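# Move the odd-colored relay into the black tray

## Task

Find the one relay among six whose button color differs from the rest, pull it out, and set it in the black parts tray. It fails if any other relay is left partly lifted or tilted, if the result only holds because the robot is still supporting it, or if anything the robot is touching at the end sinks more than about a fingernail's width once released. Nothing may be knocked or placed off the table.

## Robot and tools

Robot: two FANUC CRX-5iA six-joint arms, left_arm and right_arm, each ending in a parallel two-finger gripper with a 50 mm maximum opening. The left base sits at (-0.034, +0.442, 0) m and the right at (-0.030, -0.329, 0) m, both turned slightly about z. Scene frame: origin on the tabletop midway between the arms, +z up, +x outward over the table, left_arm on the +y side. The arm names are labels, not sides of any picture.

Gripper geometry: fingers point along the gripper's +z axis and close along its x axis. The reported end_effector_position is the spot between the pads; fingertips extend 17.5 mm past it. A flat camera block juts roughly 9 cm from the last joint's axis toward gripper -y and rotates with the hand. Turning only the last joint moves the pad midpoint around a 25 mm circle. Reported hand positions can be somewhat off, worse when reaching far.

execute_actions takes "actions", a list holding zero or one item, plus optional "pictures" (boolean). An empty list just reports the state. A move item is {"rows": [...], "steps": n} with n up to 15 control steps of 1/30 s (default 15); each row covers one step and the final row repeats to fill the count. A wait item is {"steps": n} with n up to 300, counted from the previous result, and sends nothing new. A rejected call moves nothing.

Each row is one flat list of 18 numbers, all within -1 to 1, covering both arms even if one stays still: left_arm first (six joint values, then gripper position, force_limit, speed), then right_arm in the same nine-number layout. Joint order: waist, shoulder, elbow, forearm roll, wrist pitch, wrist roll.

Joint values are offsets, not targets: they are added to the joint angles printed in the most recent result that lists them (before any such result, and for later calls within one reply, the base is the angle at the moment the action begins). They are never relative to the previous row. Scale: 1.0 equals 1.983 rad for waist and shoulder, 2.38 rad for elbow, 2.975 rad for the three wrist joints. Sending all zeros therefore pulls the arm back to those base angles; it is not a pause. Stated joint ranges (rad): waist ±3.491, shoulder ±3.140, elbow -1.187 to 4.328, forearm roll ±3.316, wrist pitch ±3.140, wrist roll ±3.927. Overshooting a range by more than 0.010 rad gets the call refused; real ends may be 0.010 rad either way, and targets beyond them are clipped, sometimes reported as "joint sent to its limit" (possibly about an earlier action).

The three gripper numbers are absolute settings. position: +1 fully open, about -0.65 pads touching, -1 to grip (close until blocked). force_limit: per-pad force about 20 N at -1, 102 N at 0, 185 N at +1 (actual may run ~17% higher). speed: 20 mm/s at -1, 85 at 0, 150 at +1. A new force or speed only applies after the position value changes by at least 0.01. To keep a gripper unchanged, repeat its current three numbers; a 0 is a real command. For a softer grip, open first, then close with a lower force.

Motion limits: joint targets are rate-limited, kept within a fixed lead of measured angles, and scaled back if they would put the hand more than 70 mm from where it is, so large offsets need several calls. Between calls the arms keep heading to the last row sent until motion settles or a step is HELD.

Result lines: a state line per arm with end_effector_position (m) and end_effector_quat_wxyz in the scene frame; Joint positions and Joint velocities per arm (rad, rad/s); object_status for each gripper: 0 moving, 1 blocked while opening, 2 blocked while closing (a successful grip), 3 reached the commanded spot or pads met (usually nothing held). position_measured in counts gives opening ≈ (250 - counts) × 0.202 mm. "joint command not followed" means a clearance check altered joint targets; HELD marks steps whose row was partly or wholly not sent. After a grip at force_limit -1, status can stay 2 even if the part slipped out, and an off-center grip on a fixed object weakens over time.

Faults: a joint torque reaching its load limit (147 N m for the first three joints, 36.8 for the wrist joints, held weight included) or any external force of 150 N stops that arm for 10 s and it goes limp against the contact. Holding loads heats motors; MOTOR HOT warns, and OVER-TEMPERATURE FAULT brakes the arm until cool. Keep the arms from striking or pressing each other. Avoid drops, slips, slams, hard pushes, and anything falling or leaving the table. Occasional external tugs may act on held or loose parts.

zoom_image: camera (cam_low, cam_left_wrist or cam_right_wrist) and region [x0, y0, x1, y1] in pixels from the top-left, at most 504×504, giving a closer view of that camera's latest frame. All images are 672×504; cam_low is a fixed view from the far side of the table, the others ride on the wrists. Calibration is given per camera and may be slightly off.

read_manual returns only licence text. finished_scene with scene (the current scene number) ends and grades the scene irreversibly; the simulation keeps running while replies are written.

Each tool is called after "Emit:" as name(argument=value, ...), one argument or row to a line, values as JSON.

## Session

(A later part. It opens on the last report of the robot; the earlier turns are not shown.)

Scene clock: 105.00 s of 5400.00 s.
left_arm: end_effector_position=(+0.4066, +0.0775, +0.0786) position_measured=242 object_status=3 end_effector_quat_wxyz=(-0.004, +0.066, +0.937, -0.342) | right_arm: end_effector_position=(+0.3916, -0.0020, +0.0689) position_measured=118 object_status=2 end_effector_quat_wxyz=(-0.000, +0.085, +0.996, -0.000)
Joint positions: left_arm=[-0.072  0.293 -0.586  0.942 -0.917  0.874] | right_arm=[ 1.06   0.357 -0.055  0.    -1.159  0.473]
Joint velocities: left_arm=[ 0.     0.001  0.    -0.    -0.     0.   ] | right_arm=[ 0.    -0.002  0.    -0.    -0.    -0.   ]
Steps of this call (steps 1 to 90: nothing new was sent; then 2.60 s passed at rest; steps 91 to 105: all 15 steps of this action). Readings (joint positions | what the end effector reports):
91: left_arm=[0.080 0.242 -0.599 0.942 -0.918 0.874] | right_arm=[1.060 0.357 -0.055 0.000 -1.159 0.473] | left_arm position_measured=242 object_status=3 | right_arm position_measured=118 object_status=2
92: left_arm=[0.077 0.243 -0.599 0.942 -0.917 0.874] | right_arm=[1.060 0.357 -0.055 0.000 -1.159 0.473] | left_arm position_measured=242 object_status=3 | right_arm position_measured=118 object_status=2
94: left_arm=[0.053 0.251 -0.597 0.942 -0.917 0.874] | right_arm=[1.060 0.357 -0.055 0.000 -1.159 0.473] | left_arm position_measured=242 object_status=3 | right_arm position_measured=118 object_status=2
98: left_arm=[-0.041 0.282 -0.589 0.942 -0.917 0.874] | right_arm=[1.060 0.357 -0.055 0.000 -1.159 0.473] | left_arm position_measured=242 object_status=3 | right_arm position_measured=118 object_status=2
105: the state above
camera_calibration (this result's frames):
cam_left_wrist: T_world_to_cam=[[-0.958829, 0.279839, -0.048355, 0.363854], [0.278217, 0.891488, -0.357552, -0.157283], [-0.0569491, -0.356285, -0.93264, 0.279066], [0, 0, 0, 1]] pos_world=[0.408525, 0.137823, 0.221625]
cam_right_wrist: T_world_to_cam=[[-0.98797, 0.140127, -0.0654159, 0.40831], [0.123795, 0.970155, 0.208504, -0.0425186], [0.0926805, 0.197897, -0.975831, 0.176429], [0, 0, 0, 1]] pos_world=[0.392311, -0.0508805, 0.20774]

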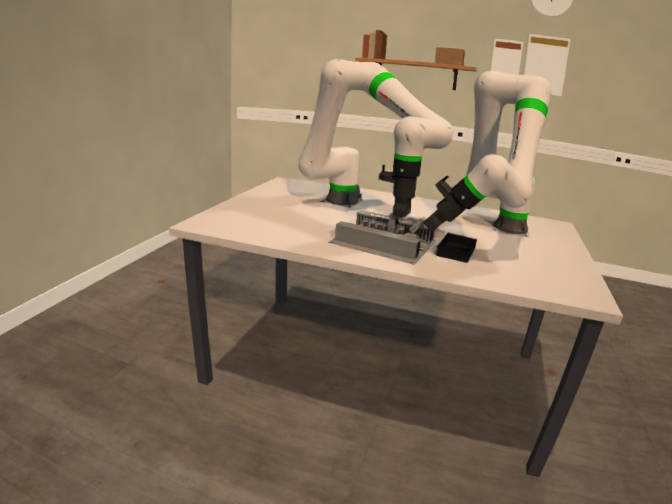

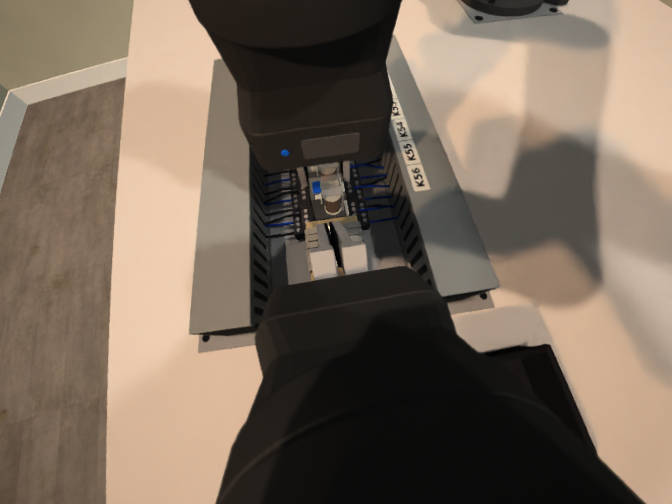

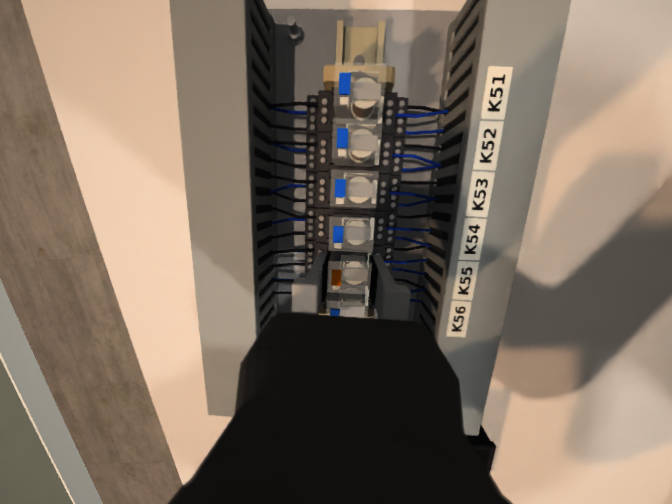

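Emit:
execute_actions(
  actions=[
    {"rows":[[-0.006,0.005,0.0011,0,0,0,-0.6,-0.5,0,0,0,0,0,0,0,-1,-0.4,-0.5],[-0.006,0.005,0.0011,0,0,0,-0.6,-0.5,0,0,0,0,0,0,0,-1,-0.4,-0.5],[-0.006,0.005,0.0011,0,0,0,-0.6,-0.5,0,0,0,0,0,0,0,-1,-0.4,-0.5],[-0.006,0.008,0.0018,0,0,0,-0.6,-0.5,0,0,0,0,0,0,0,-1,-0.4,-0.5],[-0.006,0.008,0.0018,0,0,0,-0.6,-0.5,0,0,0,0,0,0,0,-1,-0.4,-0.5],[-0.006,0.0115,0.0026,0,0,0,-0.6,-0.5,0,0,0,0,0,0,0,-1,-0.4,-0.5]]},
  ],
)

Emit:
zoom_image(
  camera="cam_low",
  region=[370, 190, 460, 260],
)

Scene clock: 112.77 s of 5400.00 s.
left_arm: end_effector_position=(+0.4027, +0.0722, +0.0698) position_measured=242 object_status=3 end_effector_quat_wxyz=(-0.014, +0.068, +0.937, -0.342) | right_arm: end_effector_position=(+0.3916, -0.0020, +0.0689) position_measured=118 object_status=2 end_effector_quat_wxyz=(-0.000, +0.085, +0.996, -0.000)
Joint positions: left_arm=[-0.084  0.316 -0.579  0.942 -0.918  0.874] | right_arm=[ 1.06   0.357 -0.055  0.    -1.159  0.473]
Joint velocities: left_arm=[-0.001 -0.     0.    -0.001 -0.    -0.   ] | right_arm=[0.    0.001 0.001 0.    0.001 0.   ]
Steps of this call (steps 1 to 15: the robot went on to your last target; steps 16 to 90: nothing new was sent; then 4.27 s passed at rest; steps 91 to 105: all 15 steps of this action). Readings (joint positions | what the end effector reports):
91: left_arm=[-0.073 0.293 -0.586 0.942 -0.918 0.874] | right_arm=[1.060 0.357 -0.055 0.000 -1.159 0.473] | left_arm position_measured=242 object_status=3 | right_arm position_measured=118 object_status=2
92: left_arm=[-0.076 0.295 -0.585 0.942 -0.918 0.874] | right_arm=[1.060 0.357 -0.055 0.000 -1.159 0.473] | left_arm position_measured=242 object_status=3 | right_arm position_measured=118 object_status=2
94: left_arm=[-0.084 0.302 -0.583 0.942 -0.918 0.874] | right_arm=[1.060 0.357 -0.055 0.000 -1.159 0.473] | left_arm position_measured=242 object_status=3 | right_arm position_measured=118 object_status=2
98: left_arm=[-0.084 0.314 -0.580 0.942 -0.918 0.874] | right_arm=[1.060 0.357 -0.055 0.000 -1.159 0.473] | left_arm position_measured=242 object_status=3 | right_arm position_measured=118 object_status=2
105: the state above
camera_calibration (this result's frames):
cam_left_wrist: T_world_to_cam=[[-0.956088, 0.291338, -0.0319184, 0.358177], [0.282893, 0.888897, -0.360325, -0.156126], [-0.0766043, -0.353532, -0.932281, 0.276485], [0, 0, 0, 1]] pos_world=[0.407796, 0.132176, 0.212938]
cam_right_wrist: T_world_to_cam=[[-0.98797, 0.140127, -0.0654157, 0.40831], [0.123795, 0.970155, 0.208504, -0.0425187], [0.0926804, 0.197897, -0.975831, 0.176429], [0, 0, 0, 1]] pos_world=[0.392311, -0.0508805, 0.20774]

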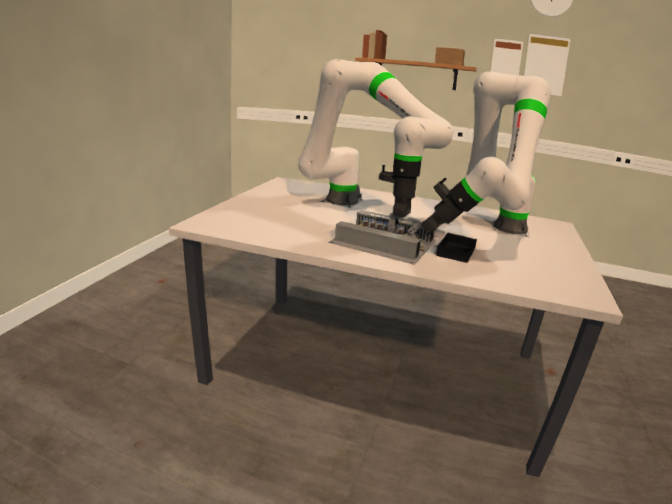

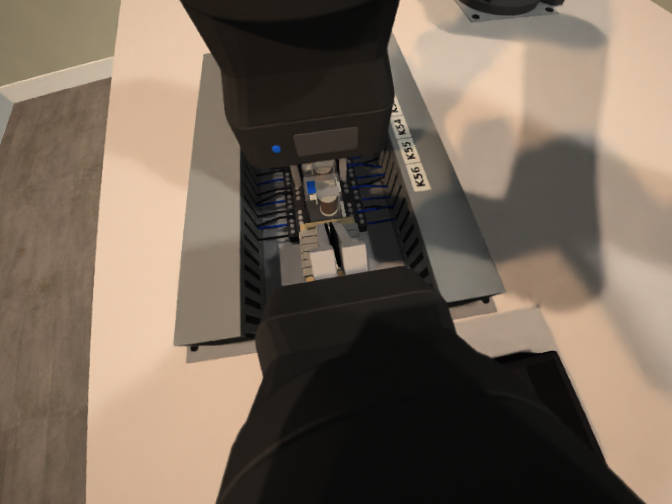

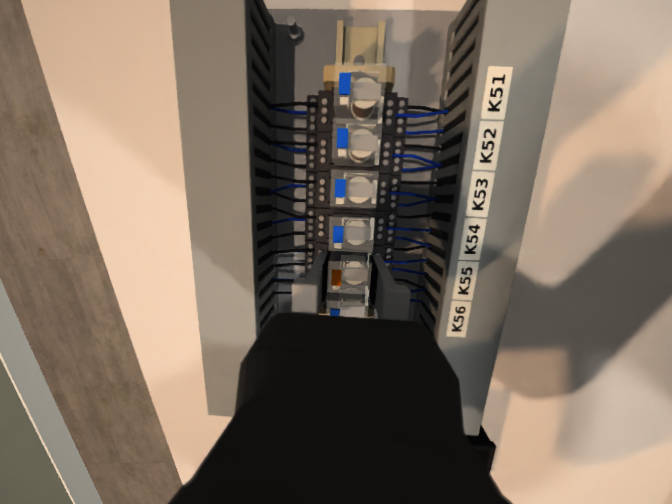

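Region (370, 190, 460, 260) of cam_low's 672x504 image, scaled by 5.600, with more detail than that image has.

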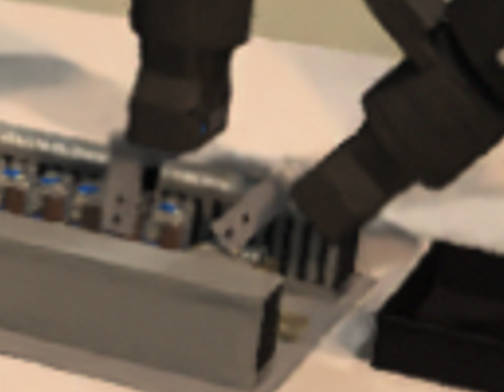

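Looks near contact; 3 mm more.

Emit:
execute_actions(
  actions=[
    {"rows":[[0,0.004,0.001,0,0,0,-0.6,-0.5,0,0,0,0,0,0,0,-1,-0.4,-0.5]],"steps":10},
  ],
  pictures=false,
)

Scene clock: 116.10 s of 5400.00 s.
left_arm: end_effector_position=(+0.4031, +0.0720, +0.0670) position_measured=242 object_status=3 end_effector_quat_wxyz=(-0.016, +0.068, +0.937, -0.342) | right_arm: end_effector_position=(+0.3916, -0.0020, +0.0689) position_measured=118 object_status=2 end_effector_quat_wxyz=(-0.000, +0.085, +0.996, -0.000)
Joint positions: left_arm=[-0.084  0.323 -0.577  0.942 -0.918  0.874] | right_arm=[ 1.06   0.357 -0.055  0.    -1.159  0.473]
Joint velocities: left_arm=[-0.002 -0.    -0.001 -0.     0.001  0.   ] | right_arm=[ 0.001 -0.    -0.    -0.    -0.    -0.   ]
Steps of this call (steps 1 to 15: the robot went on to your last target; steps 16 to 90: nothing new was sent; steps 91 to 100: all 10 steps of this action). Readings (joint positions | what the end effector reports):
91: left_arm=[-0.084 0.316 -0.579 0.942 -0.917 0.874] | right_arm=[1.060 0.357 -0.055 0.000 -1.159 0.473] | left_arm position_measured=242 object_status=3 | right_arm position_measured=118 object_status=2
92: left_arm=[-0.084 0.318 -0.578 0.942 -0.917 0.874] | right_arm=[1.060 0.357 -0.055 0.000 -1.159 0.473] | left_arm position_measured=242 object_status=3 | right_arm position_measured=118 object_status=2
94: left_arm=[-0.084 0.323 -0.577 0.942 -0.918 0.874] | right_arm=[1.060 0.357 -0.055 0.000 -1.159 0.473] | left_arm position_measured=242 object_status=3 | right_arm position_measured=118 object_status=2
98: left_arm=[-0.084 0.323 -0.577 0.942 -0.918 0.874] | right_arm=[1.060 0.357 -0.055 0.000 -1.159 0.473] | left_arm position_measured=242 object_status=3 | right_arm position_measured=118 object_status=2
100: the state above

Emit:
execute_actions(
  actions=[
    {"rows":[[0,0,0,0,0,0,-0.6,-0.5,0,0,-0.001,0.0011,0,-0.0015,0,-1,-0.4,-0.5],[0,0,0,0,0,0,-0.6,-0.5,0,0,-0.001,0.0011,0,-0.0015,0,-1,-0.4,-0.5],[0,0,0,0,0,0,-0.6,-0.5,0,0,-0.002,0.0022,0,-0.003,0,-1,-0.4,-0.5],[0,0,0,0,0,0,-0.6,-0.5,0,0,-0.002,0.0022,0,-0.003,0,-1,-0.4,-0.5],[0,0,0,0,0,0,-0.6,-0.5,0,0,-0.003,0.0033,0,-0.0046,0,-1,-0.4,-0.5],[0,0,0,0,0,0,-0.6,-0.5,0,0,-0.003,0.0033,0,-0.0046,0,-1,-0.4,-0.5],[0,0,0,0,0,0,-0.6,-0.5,0,0,-0.004,0.0044,0,-0.0061,0,-1,-0.4,-0.5],[0,0,0,0,0,0,-0.6,-0.5,0,0,-0.004,0.0044,0,-0.0061,0,-1,-0.4,-0.5],[0,0,0,0,0,0,-0.6,-0.5,0,0,-0.005,0.0055,0,-0.0077,0,-1,-0.4,-0.5],[0,0,0,0,0,0,-0.6,-0.5,0,0,-0.006,0.0067,0,-0.0093,0,-1,-0.4,-0.5]]},
  ],
)

Scene clock: 124.63 s of 5400.00 s.
left_arm: end_effector_position=(+0.4030, +0.0721, +0.0669) position_measured=242 object_status=3 end_effector_quat_wxyz=(-0.016, +0.068, +0.937, -0.342) | right_arm: end_effector_position=(+0.3917, -0.0019, +0.0815) position_measured=118 object_status=2 end_effector_quat_wxyz=(-0.000, +0.085, +0.996, -0.000)
Joint positions: left_arm=[-0.084  0.323 -0.577  0.942 -0.918  0.874] | right_arm=[ 1.06   0.345 -0.039  0.    -1.187  0.473]
Joint velocities: left_arm=[ 0.002 -0.001  0.002 -0.    -0.     0.   ] | right_arm=[-0.001  0.     0.    -0.    -0.002 -0.   ]
Steps of this call (steps 1 to 15: the robot went on to your last target; steps 16 to 90: nothing new was sent; then 5.03 s passed at rest; steps 91 to 105: all 15 steps of this action). Readings (joint positions | what the end effector reports):
91: left_arm=[-0.084 0.323 -0.577 0.942 -0.918 0.874] | right_arm=[1.060 0.357 -0.055 0.000 -1.159 0.473] | left_arm position_measured=242 object_status=3 | right_arm position_measured=118 object_status=2
92: left_arm=[-0.084 0.323 -0.577 0.942 -0.918 0.874] | right_arm=[1.060 0.357 -0.054 0.000 -1.161 0.473] | left_arm position_measured=242 object_status=3 | right_arm position_measured=118 object_status=2
94: left_arm=[-0.084 0.323 -0.577 0.942 -0.918 0.874] | right_arm=[1.060 0.356 -0.052 0.000 -1.165 0.473] | left_arm position_measured=242 object_status=3 | right_arm position_measured=118 object_status=2
98: left_arm=[-0.084 0.323 -0.577 0.942 -0.918 0.874] | right_arm=[1.060 0.351 -0.046 0.000 -1.175 0.473] | left_arm position_measured=242 object_status=3 | right_arm position_measured=118 object_status=2
105: the state above
camera_calibration (this result's frames):
cam_left_wrist: T_world_to_cam=[[-0.956196, 0.291525, -0.0265013, 0.358067], [0.281067, 0.88904, -0.361398, -0.156357], [-0.081796, -0.353016, -0.932035, 0.27585], [0, 0, 0, 1]] pos_world=[0.408892, 0.132002, 0.210084]
cam_right_wrist: T_world_to_cam=[[-0.987963, 0.140123, -0.0655305, 0.409215], [0.123759, 0.970138, 0.208604, -0.0452461], [0.092804, 0.197984, -0.975802, 0.188734], [0, 0, 0, 1]] pos_world=[0.392374, -0.0508117, 0.220421]

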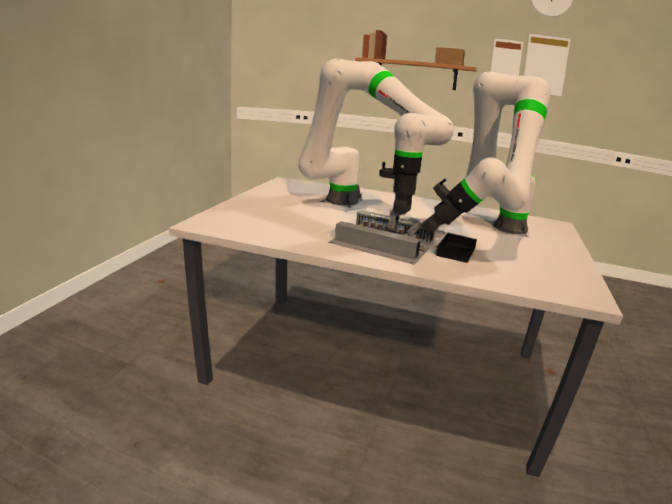

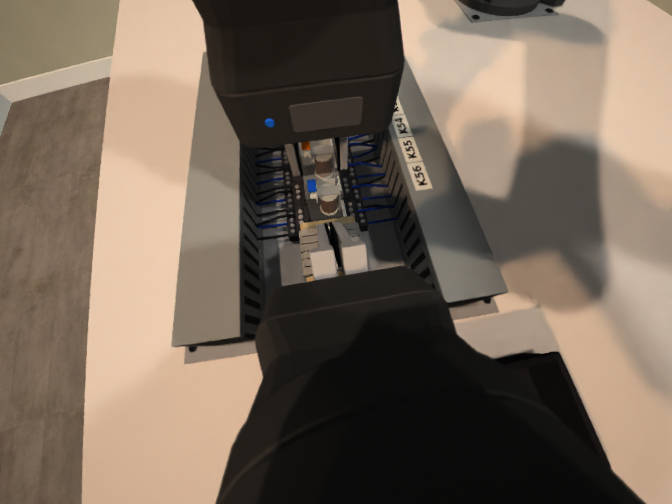

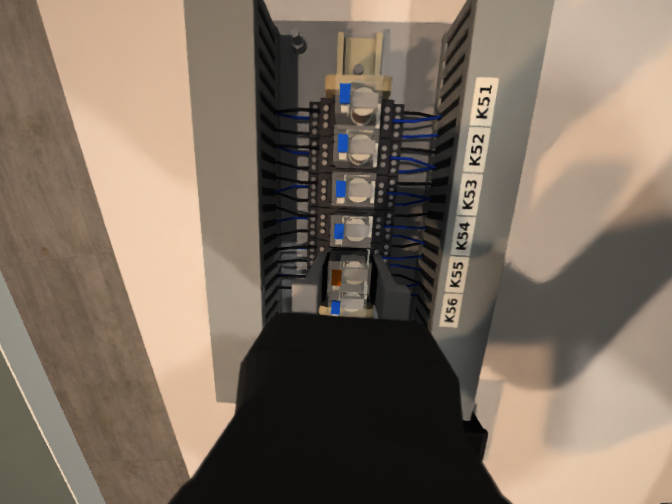

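Emit:
execute_actions(
  actions=[
    {"rows":[[0,-0.05,-0.011,0,0,0,-0.6,-0.5,0,0,-0.0214,0.0321,0,-0.04,0,-1,-0.4,-0.5]],"steps":12},
  ],
  pictures=false,
)

Emit:
execute_actions(
  actions=[
    {"rows":[[0.65,-0.02,0,0,0,0,-0.6,-0.5,0,0,0,0,0,0,0,-1,-0.4,-0.5]]},
  ],
  pictures=false,
)

Emit:
execute_actions(
  actions=[
    {"steps":30},
  ],
  pictures=false,
)

Emit:
execute_actions(
  actions=[
    {"rows":[[0.15,0,0,0,0,0,-0.6,-0.5,0,0.1179,0.198,0.2357,0,-0.0564,-0.079,-1,-0.4,-0.5]]},
  ],
  pictures=false,
)

Emit:
execute_actions(
  actions=[
    {"steps":15},
  ],
)

Scene clock: 140.17 s of 5400.00 s.
left_arm: end_effector_position=(+0.3999, +0.0725, +0.1048) position_measured=242 object_status=3 end_effector_quat_wxyz=(+0.018, +0.080, +0.936, -0.343) | right_arm: end_effector_position=(+0.3916, -0.0021, +0.1356) position_measured=118 object_status=2 end_effector_quat_wxyz=(+0.000, +0.085, +0.996, -0.000)
Joint positions: left_arm=[-0.084  0.225 -0.603  0.942 -0.918  0.874] | right_arm=[ 1.06   0.303  0.037  0.001 -1.306  0.473]
Joint velocities: left_arm=[-0.002 -0.001  0.     0.001 -0.002  0.   ] | right_arm=[-0.001  0.     0.005  0.    -0.002 -0.   ]
Steps of this call (steps 1 to 15: the robot went on to your last target; steps 16 to 90: nothing new was sent; then 12.13 s passed at rest; steps 91 to 102: all 12 steps of this action). Readings (joint positions | what the end effector reports):
91: left_arm=[-0.084 0.323 -0.577 0.942 -0.918 0.874] | right_arm=[1.060 0.345 -0.039 0.000 -1.187 0.473] | left_arm position_measured=242 object_status=3 | right_arm position_measured=118 object_status=2
92: left_arm=[-0.084 0.320 -0.578 0.942 -0.918 0.874] | right_arm=[1.060 0.344 -0.036 0.000 -1.193 0.473] | left_arm position_measured=242 object_status=3 | right_arm position_measured=118 object_status=2
94: left_arm=[-0.084 0.297 -0.584 0.942 -0.917 0.874] | right_arm=[1.060 0.331 -0.013 0.000 -1.228 0.473] | left_arm position_measured=242 object_status=3 | right_arm position_measured=118 object_status=2
98: left_arm=[-0.084 0.229 -0.602 0.942 -0.918 0.874] | right_arm=[1.060 0.303 0.036 0.001 -1.304 0.473] | left_arm position_measured=242 object_status=3 | right_arm position_measured=118 object_status=2
102: the state above

Scene clock: 140.67 s of 5400.00 s.
left_arm: end_effector_position=(+0.4924, +0.2214, +0.1113) position_measured=242 object_status=3 end_effector_quat_wxyz=(+0.076, -0.062, +0.937, -0.336) | right_arm: end_effector_position=(+0.3916, -0.0021, +0.1357) position_measured=118 object_status=2 end_effector_quat_wxyz=(+0.000, +0.085, +0.996, -0.000)
Joint positions: left_arm=[ 0.223  0.211 -0.603  0.942 -0.918  0.874] | right_arm=[ 1.06   0.303  0.037  0.001 -1.306  0.473]
Joint velocities: left_arm=[ 0.765 -0.026  0.    -0.    -0.001  0.001] | right_arm=[-0.002 -0.     0.    -0.    -0.001  0.   ]
Steps of this call (steps 1 to 15: all 15 steps of this action). Readings (joint positions | what the end effector reports):
1: left_arm=[-0.084 0.224 -0.603 0.942 -0.918 0.874] | right_arm=[1.060 0.303 0.037 0.001 -1.306 0.473] | left_arm position_measured=242 object_status=3 | right_arm position_measured=118 object_status=2
2: left_arm=[-0.081 0.224 -0.603 0.942 -0.918 0.874] | right_arm=[1.060 0.303 0.037 0.001 -1.306 0.473] | left_arm position_measured=242 object_status=3 | right_arm position_measured=118 object_status=2
4: left_arm=[-0.058 0.223 -0.603 0.942 -0.918 0.874] | right_arm=[1.060 0.303 0.037 0.001 -1.306 0.473] | left_arm position_measured=242 object_status=3 | right_arm position_measured=118 object_status=2
8: left_arm=[0.042 0.218 -0.603 0.942 -0.918 0.874] | right_arm=[1.060 0.303 0.037 0.001 -1.306 0.473] | left_arm position_measured=242 object_status=3 | right_arm position_measured=118 object_status=2
15: the state above

Scene clock: 141.67 s of 5400.00 s.
left_arm: end_effector_position=(+0.4970, +0.6542, +0.1214) position_measured=242 object_status=3 end_effector_quat_wxyz=(+0.207, -0.408, +0.845, -0.278) | right_arm: end_effector_position=(+0.3916, -0.0021, +0.1356) position_measured=118 object_status=2 end_effector_quat_wxyz=(+0.000, +0.085, +0.996, -0.000)
Joint positions: left_arm=[ 0.999  0.19  -0.603  0.942 -0.918  0.874] | right_arm=[ 1.06   0.303  0.037  0.001 -1.306  0.473]
Joint velocities: left_arm=[ 0.765 -0.02  -0.001  0.     0.001 -0.   ] | right_arm=[ 0. -0. -0. -0. -0. -0.]
Steps of this call (steps 1 to 30: the robot went on to your last target). Readings (joint positions | what the end effector reports):
1: left_arm=[0.249 0.210 -0.603 0.942 -0.918 0.874] | right_arm=[1.060 0.303 0.037 0.001 -1.306 0.473] | left_arm position_measured=242 object_status=3 | right_arm position_measured=118 object_status=2
2: left_arm=[0.275 0.210 -0.603 0.942 -0.918 0.874] | right_arm=[1.060 0.303 0.037 0.001 -1.306 0.473] | left_arm position_measured=242 object_status=3 | right_arm position_measured=118 object_status=2
4: left_arm=[0.327 0.208 -0.603 0.942 -0.918 0.874] | right_arm=[1.060 0.303 0.037 0.001 -1.306 0.473] | left_arm position_measured=242 object_status=3 | right_arm position_measured=118 object_status=2
8: left_arm=[0.430 0.205 -0.603 0.942 -0.918 0.874] | right_arm=[1.060 0.303 0.037 0.001 -1.306 0.473] | left_arm position_measured=242 object_status=3 | right_arm position_measured=118 object_status=2
30: the state above

Scene clock: 142.17 s of 5400.00 s.
left_arm: end_effector_position=(+0.4116, +0.8004, +0.1214) position_measured=242 object_status=3 end_effector_quat_wxyz=(+0.245, -0.529, +0.775, -0.244) | right_arm: end_effector_position=(+0.3800, +0.1633, +0.1372) position_measured=118 object_status=2 end_effector_quat_wxyz=(+0.000, +0.085, +0.996, -0.000)
Joint positions: left_arm=[ 1.297  0.19  -0.603  0.942 -0.918  0.874] | right_arm=[ 1.225  0.58   0.433  0.001 -1.424  0.307]
Joint velocities: left_arm=[-0.002  0.    -0.001  0.001 -0.    -0.   ] | right_arm=[ 0.421  0.709  1.009 -0.    -0.299 -0.42 ]
Steps of this call (steps 1 to 15: all 15 steps of this action). Readings (joint positions | what the end effector reports):
1: left_arm=[1.025 0.190 -0.603 0.942 -0.918 0.874] | right_arm=[1.060 0.303 0.037 0.001 -1.306 0.473] | left_arm position_measured=242 object_status=3 | right_arm position_measured=118 object_status=2
2: left_arm=[1.051 0.189 -0.603 0.942 -0.918 0.874] | right_arm=[1.061 0.305 0.041 0.001 -1.307 0.471] | left_arm position_measured=242 object_status=3 | right_arm position_measured=118 object_status=2
4: left_arm=[1.103 0.189 -0.603 0.942 -0.918 0.874] | right_arm=[1.073 0.325 0.070 0.001 -1.316 0.459] | left_arm position_measured=242 object_status=3 | right_arm position_measured=118 object_status=2
8: left_arm=[1.207 0.189 -0.603 0.942 -0.918 0.874] | right_arm=[1.126 0.413 0.196 0.001 -1.353 0.406] | left_arm position_measured=242 object_status=3 | right_arm position_measured=118 object_status=2
15: the state above

Scene clock: 142.67 s of 5400.00 s.
left_arm: end_effector_position=(+0.4115, +0.8005, +0.1214) position_measured=242 object_status=3 end_effector_quat_wxyz=(+0.245, -0.529, +0.775, -0.244) | right_arm: end_effector_position=(+0.3597, +0.2279, +0.1302) position_measured=118 object_status=2 end_effector_quat_wxyz=(+0.000, +0.086, +0.996, -0.000)
Joint positions: left_arm=[ 1.297  0.19  -0.603  0.942 -0.918  0.874] | right_arm=[ 1.293  0.695  0.598  0.001 -1.474  0.238]
Joint velocities: left_arm=[ 0.002  0.    -0.     0.     0.    -0.   ] | right_arm=[0.001 0.001 0.    0.    0.001 0.   ]
Steps of this call (steps 1 to 15: the robot went on to your last target). Readings (joint positions | what the end effector reports):
1: left_arm=[1.297 0.190 -0.603 0.942 -0.918 0.874] | right_arm=[1.239 0.604 0.467 0.001 -1.434 0.293] | left_arm position_measured=242 object_status=3 | right_arm position_measured=118 object_status=2
2: left_arm=[1.297 0.190 -0.603 0.942 -0.918 0.874] | right_arm=[1.253 0.627 0.501 0.001 -1.445 0.278] | left_arm position_measured=242 object_status=3 | right_arm position_measured=118 object_status=2
4: left_arm=[1.297 0.190 -0.603 0.942 -0.918 0.874] | right_arm=[1.277 0.668 0.558 0.001 -1.462 0.254] | left_arm position_measured=242 object_status=3 | right_arm position_measured=118 object_status=2
8: left_arm=[1.297 0.190 -0.603 0.942 -0.918 0.874] | right_arm=[1.293 0.695 0.598 0.001 -1.474 0.238] | left_arm position_measured=242 object_status=3 | right_arm position_measured=118 object_status=2
15: the state above
camera_calibration (this result's frames):
cam_left_wrist: T_world_to_cam=[[-0.463768, -0.876091, -0.131846, 0.900084], [-0.808036, 0.479297, -0.342567, -0.0128012], [0.363313, -0.0523349, -0.930196, 0.160406], [0, 0, 0, 1]] pos_world=[0.348809, 0.803086, 0.263496]
cam_right_wrist: T_world_to_cam=[[-0.987723, 0.141581, -0.0660143, 0.348182], [0.125032, 0.969836, 0.209246, -0.274895], [0.0936484, 0.198424, -0.975632, 0.193305], [0, 0, 0, 1]] pos_world=[0.360176, 0.178951, 0.2691]

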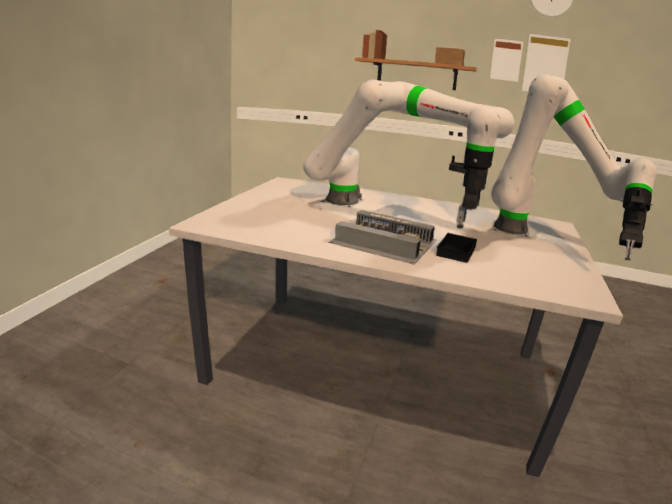

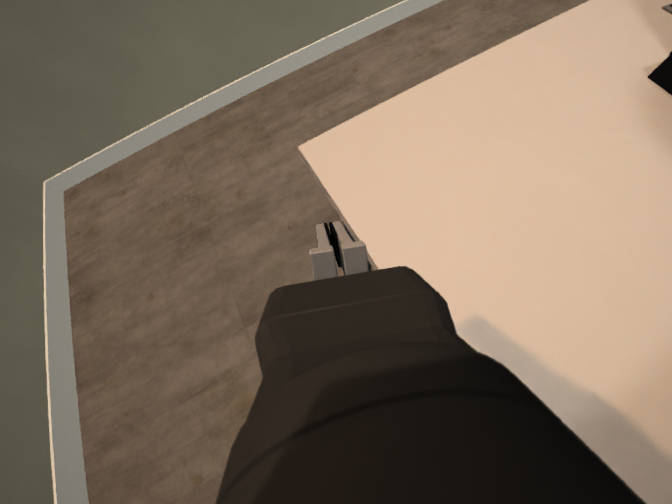

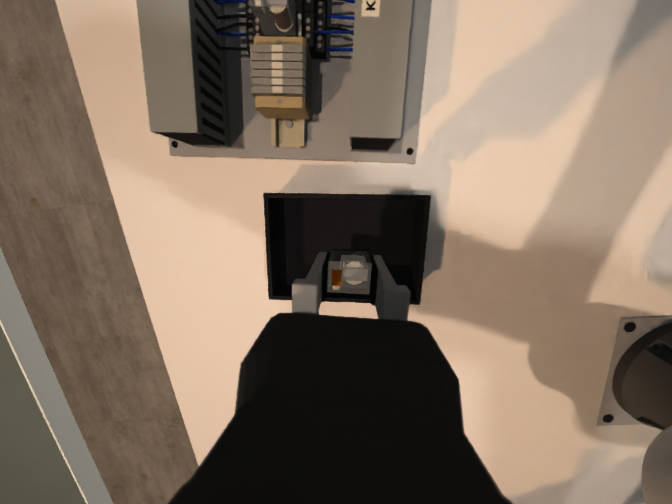

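Emit:
zoom_image(
  camera="cam_low",
  region=[420, 180, 510, 270],
)

Region (420, 180, 510, 270) of cam_low's 672x504 image, scaled by 5.600, with more detail than that image has.

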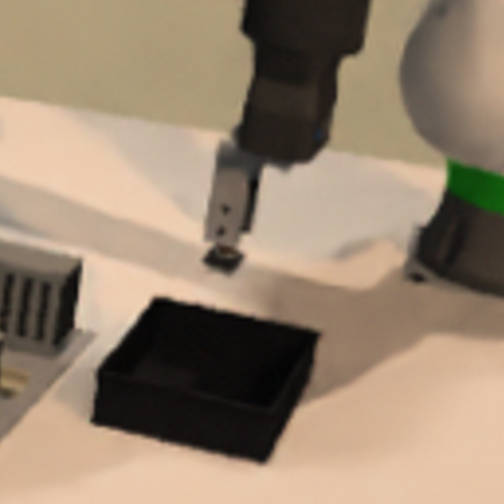

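Emit:
execute_actions(
  actions=[
    {"rows":[[0,0,0,0,0,0,-0.6,-0.5,0,0,0.0219,-0.0538,0,0.0576,0,-1,-0.4,-0.5]]},
  ],
  pictures=false,
)

Emit:
execute_actions(
  actions=[
    {"rows":[[0,0,0,0,0,0,-0.6,-0.5,0,0,0,0,0,0,0,0.8,-0.4,-0.3]],"steps":10},
  ],
  pictures=false,
)

Emit:
execute_actions(
  actions=[
    {"rows":[[0,0,0,0,0,0,-0.6,-0.5,0,0,-0.0219,0.0538,0,-0.0576,0,0.8,-0.4,-0.3]]},
  ],
)

Emit:
zoom_image(
  camera="cam_low",
  region=[330, 195, 490, 270],
)

Scene clock: 162.53 s of 5400.00 s.
left_arm: end_effector_position=(+0.4115, +0.8005, +0.1214) position_measured=242 object_status=3 end_effector_quat_wxyz=(+0.245, -0.529, +0.775, -0.244) | right_arm: end_effector_position=(+0.3596, +0.2280, +0.0460) position_measured=118 object_status=2 end_effector_quat_wxyz=(+0.000, +0.086, +0.996, -0.000)
Joint positions: left_arm=[ 1.297  0.19  -0.603  0.942 -0.918  0.874] | right_arm=[ 1.293  0.739  0.47   0.001 -1.302  0.238]
Joint velocities: left_arm=[ 0.  0.  0. -0. -0. -0.] | right_arm=[ 0.     0.002 -0.003  0.    -0.     0.   ]
Steps of this call (steps 1 to 15: the robot went on to your last target; steps 16 to 90: nothing new was sent; then 16.37 s passed at rest; steps 91 to 105: all 15 steps of this action). Readings (joint positions | what the end effector reports):
91: left_arm=[1.297 0.190 -0.603 0.942 -0.918 0.874] | right_arm=[1.293 0.695 0.598 0.001 -1.473 0.238] | left_arm position_measured=242 object_status=3 | right_arm position_measured=118 object_status=2
92: left_arm=[1.297 0.190 -0.603 0.942 -0.918 0.874] | right_arm=[1.293 0.696 0.595 0.001 -1.468 0.238] | left_arm position_measured=242 object_status=3 | right_arm position_measured=118 object_status=2
94: left_arm=[1.297 0.190 -0.603 0.942 -0.918 0.874] | right_arm=[1.293 0.705 0.568 0.001 -1.432 0.238] | left_arm position_measured=242 object_status=3 | right_arm position_measured=118 object_status=2
98: left_arm=[1.297 0.190 -0.603 0.942 -0.918 0.874] | right_arm=[1.293 0.735 0.483 0.000 -1.320 0.238] | left_arm position_measured=242 object_status=3 | right_arm position_measured=118 object_status=2
105: the state above

Scene clock: 162.87 s of 5400.00 s.
left_arm: end_effector_position=(+0.4115, +0.8005, +0.1214) position_measured=242 object_status=3 end_effector_quat_wxyz=(+0.245, -0.529, +0.775, -0.244) | right_arm: end_effector_position=(+0.3596, +0.2280, +0.0460) position_measured=32 object_status=0 end_effector_quat_wxyz=(+0.000, +0.086, +0.996, -0.000)
Joint positions: left_arm=[ 1.297  0.19  -0.603  0.942 -0.918  0.874] | right_arm=[ 1.293  0.739  0.47   0.001 -1.302  0.238]
Joint velocities: left_arm=[-0.002  0.     0.001  0.     0.    -0.   ] | right_arm=[0.001 0.001 0.    0.    0.001 0.   ]
Steps of this call (steps 1 to 10: all 10 steps of this action). Readings (joint positions | what the end effector reports):
1: left_arm=[1.297 0.190 -0.603 0.942 -0.918 0.874] | right_arm=[1.293 0.739 0.470 0.001 -1.302 0.238] | left_arm position_measured=242 object_status=3 | right_arm position_measured=114 object_status=0
2: left_arm=[1.297 0.190 -0.603 0.942 -0.918 0.874] | right_arm=[1.293 0.739 0.470 0.001 -1.302 0.238] | left_arm position_measured=242 object_status=3 | right_arm position_measured=103 object_status=0
4: left_arm=[1.297 0.190 -0.603 0.942 -0.918 0.874] | right_arm=[1.293 0.739 0.470 0.001 -1.302 0.238] | left_arm position_measured=242 object_status=3 | right_arm position_measured=81 object_status=0
8: left_arm=[1.297 0.190 -0.603 0.942 -0.918 0.874] | right_arm=[1.293 0.739 0.470 0.001 -1.302 0.238] | left_arm position_measured=242 object_status=3 | right_arm position_measured=38 object_status=0
10: the state above

Scene clock: 163.37 s of 5400.00 s.
left_arm: end_effector_position=(+0.4115, +0.8005, +0.1214) position_measured=242 object_status=3 end_effector_quat_wxyz=(+0.245, -0.529, +0.775, -0.244) | right_arm: end_effector_position=(+0.3596, +0.2280, +0.1303) position_measured=32 object_status=3 end_effector_quat_wxyz=(+0.000, +0.086, +0.996, -0.000)
Joint positions: left_arm=[ 1.297  0.19  -0.603  0.942 -0.918  0.874] | right_arm=[ 1.293  0.695  0.598  0.001 -1.474  0.238]
Joint velocities: left_arm=[-0.    -0.001  0.     0.     0.     0.   ] | right_arm=[0.001 0.001 0.002 0.    0.001 0.   ]
Steps of this call (steps 1 to 15: all 15 steps of this action). Readings (joint positions | what the end effector reports):
1: left_arm=[1.297 0.190 -0.603 0.942 -0.918 0.874] | right_arm=[1.293 0.739 0.470 0.001 -1.302 0.238] | left_arm position_measured=242 object_status=3 | right_arm position_measured=32 object_status=0
2: left_arm=[1.297 0.190 -0.603 0.942 -0.918 0.874] | right_arm=[1.293 0.738 0.474 0.001 -1.307 0.238] | left_arm position_measured=242 object_status=3 | right_arm position_measured=32 object_status=0
4: left_arm=[1.297 0.190 -0.603 0.942 -0.918 0.874] | right_arm=[1.293 0.729 0.501 0.001 -1.343 0.238] | left_arm position_measured=242 object_status=3 | right_arm position_measured=32 object_status=0
8: left_arm=[1.297 0.190 -0.603 0.942 -0.918 0.874] | right_arm=[1.293 0.699 0.585 0.001 -1.456 0.238] | left_arm position_measured=242 object_status=3 | right_arm position_measured=32 object_status=3
15: the state above
camera_calibration (this result's frames):
cam_left_wrist: T_world_to_cam=[[-0.463804, -0.876079, -0.131803, 0.900064], [-0.808004, 0.479311, -0.342624, -0.0128011], [0.36334, -0.0524127, -0.930181, 0.160462], [0, 0, 0, 1]] pos_world=[0.348807, 0.803073, 0.263504]
cam_right_wrist: T_world_to_cam=[[-0.987737, 0.141458, -0.066076, 0.348166], [0.124895, 0.969845, 0.209288, -0.274893], [0.0936888, 0.198469, -0.975619, 0.19331], [0, 0, 0, 1]] pos_world=[0.360118, 0.178987, 0.269134]

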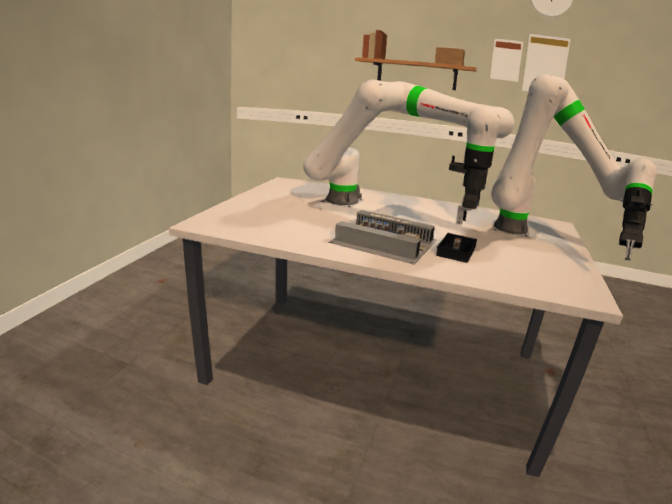

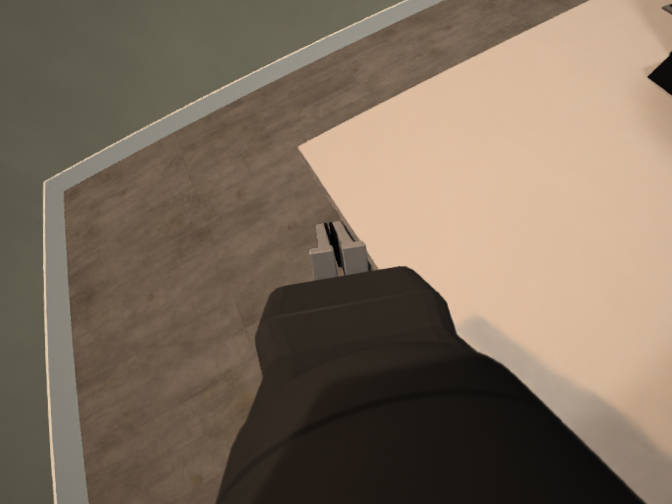

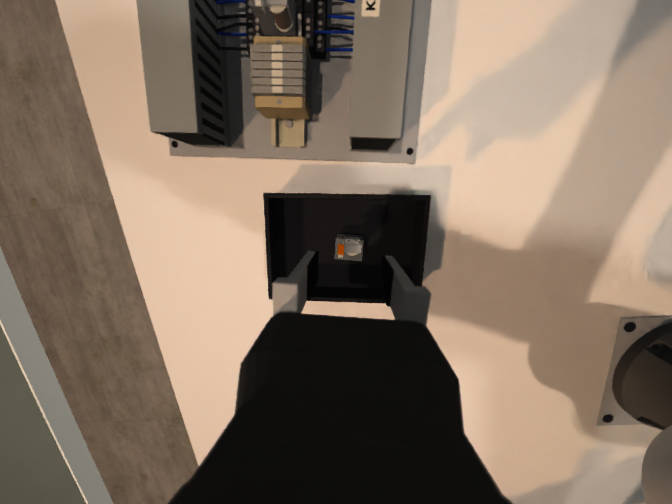

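Region (330, 195, 490, 270) of cam_low's 672x504 image, scaled by 3.150, with more detail than that image has; it fills the top 236 rows of this view, and the rest is white.

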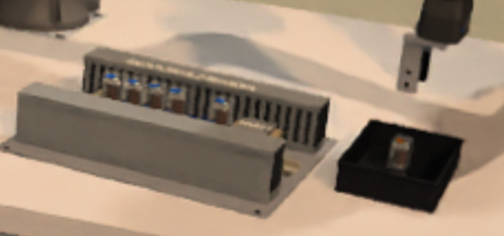

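Emit:
finished_scene(
  scene=1,
)

The scene is finished: the task was done.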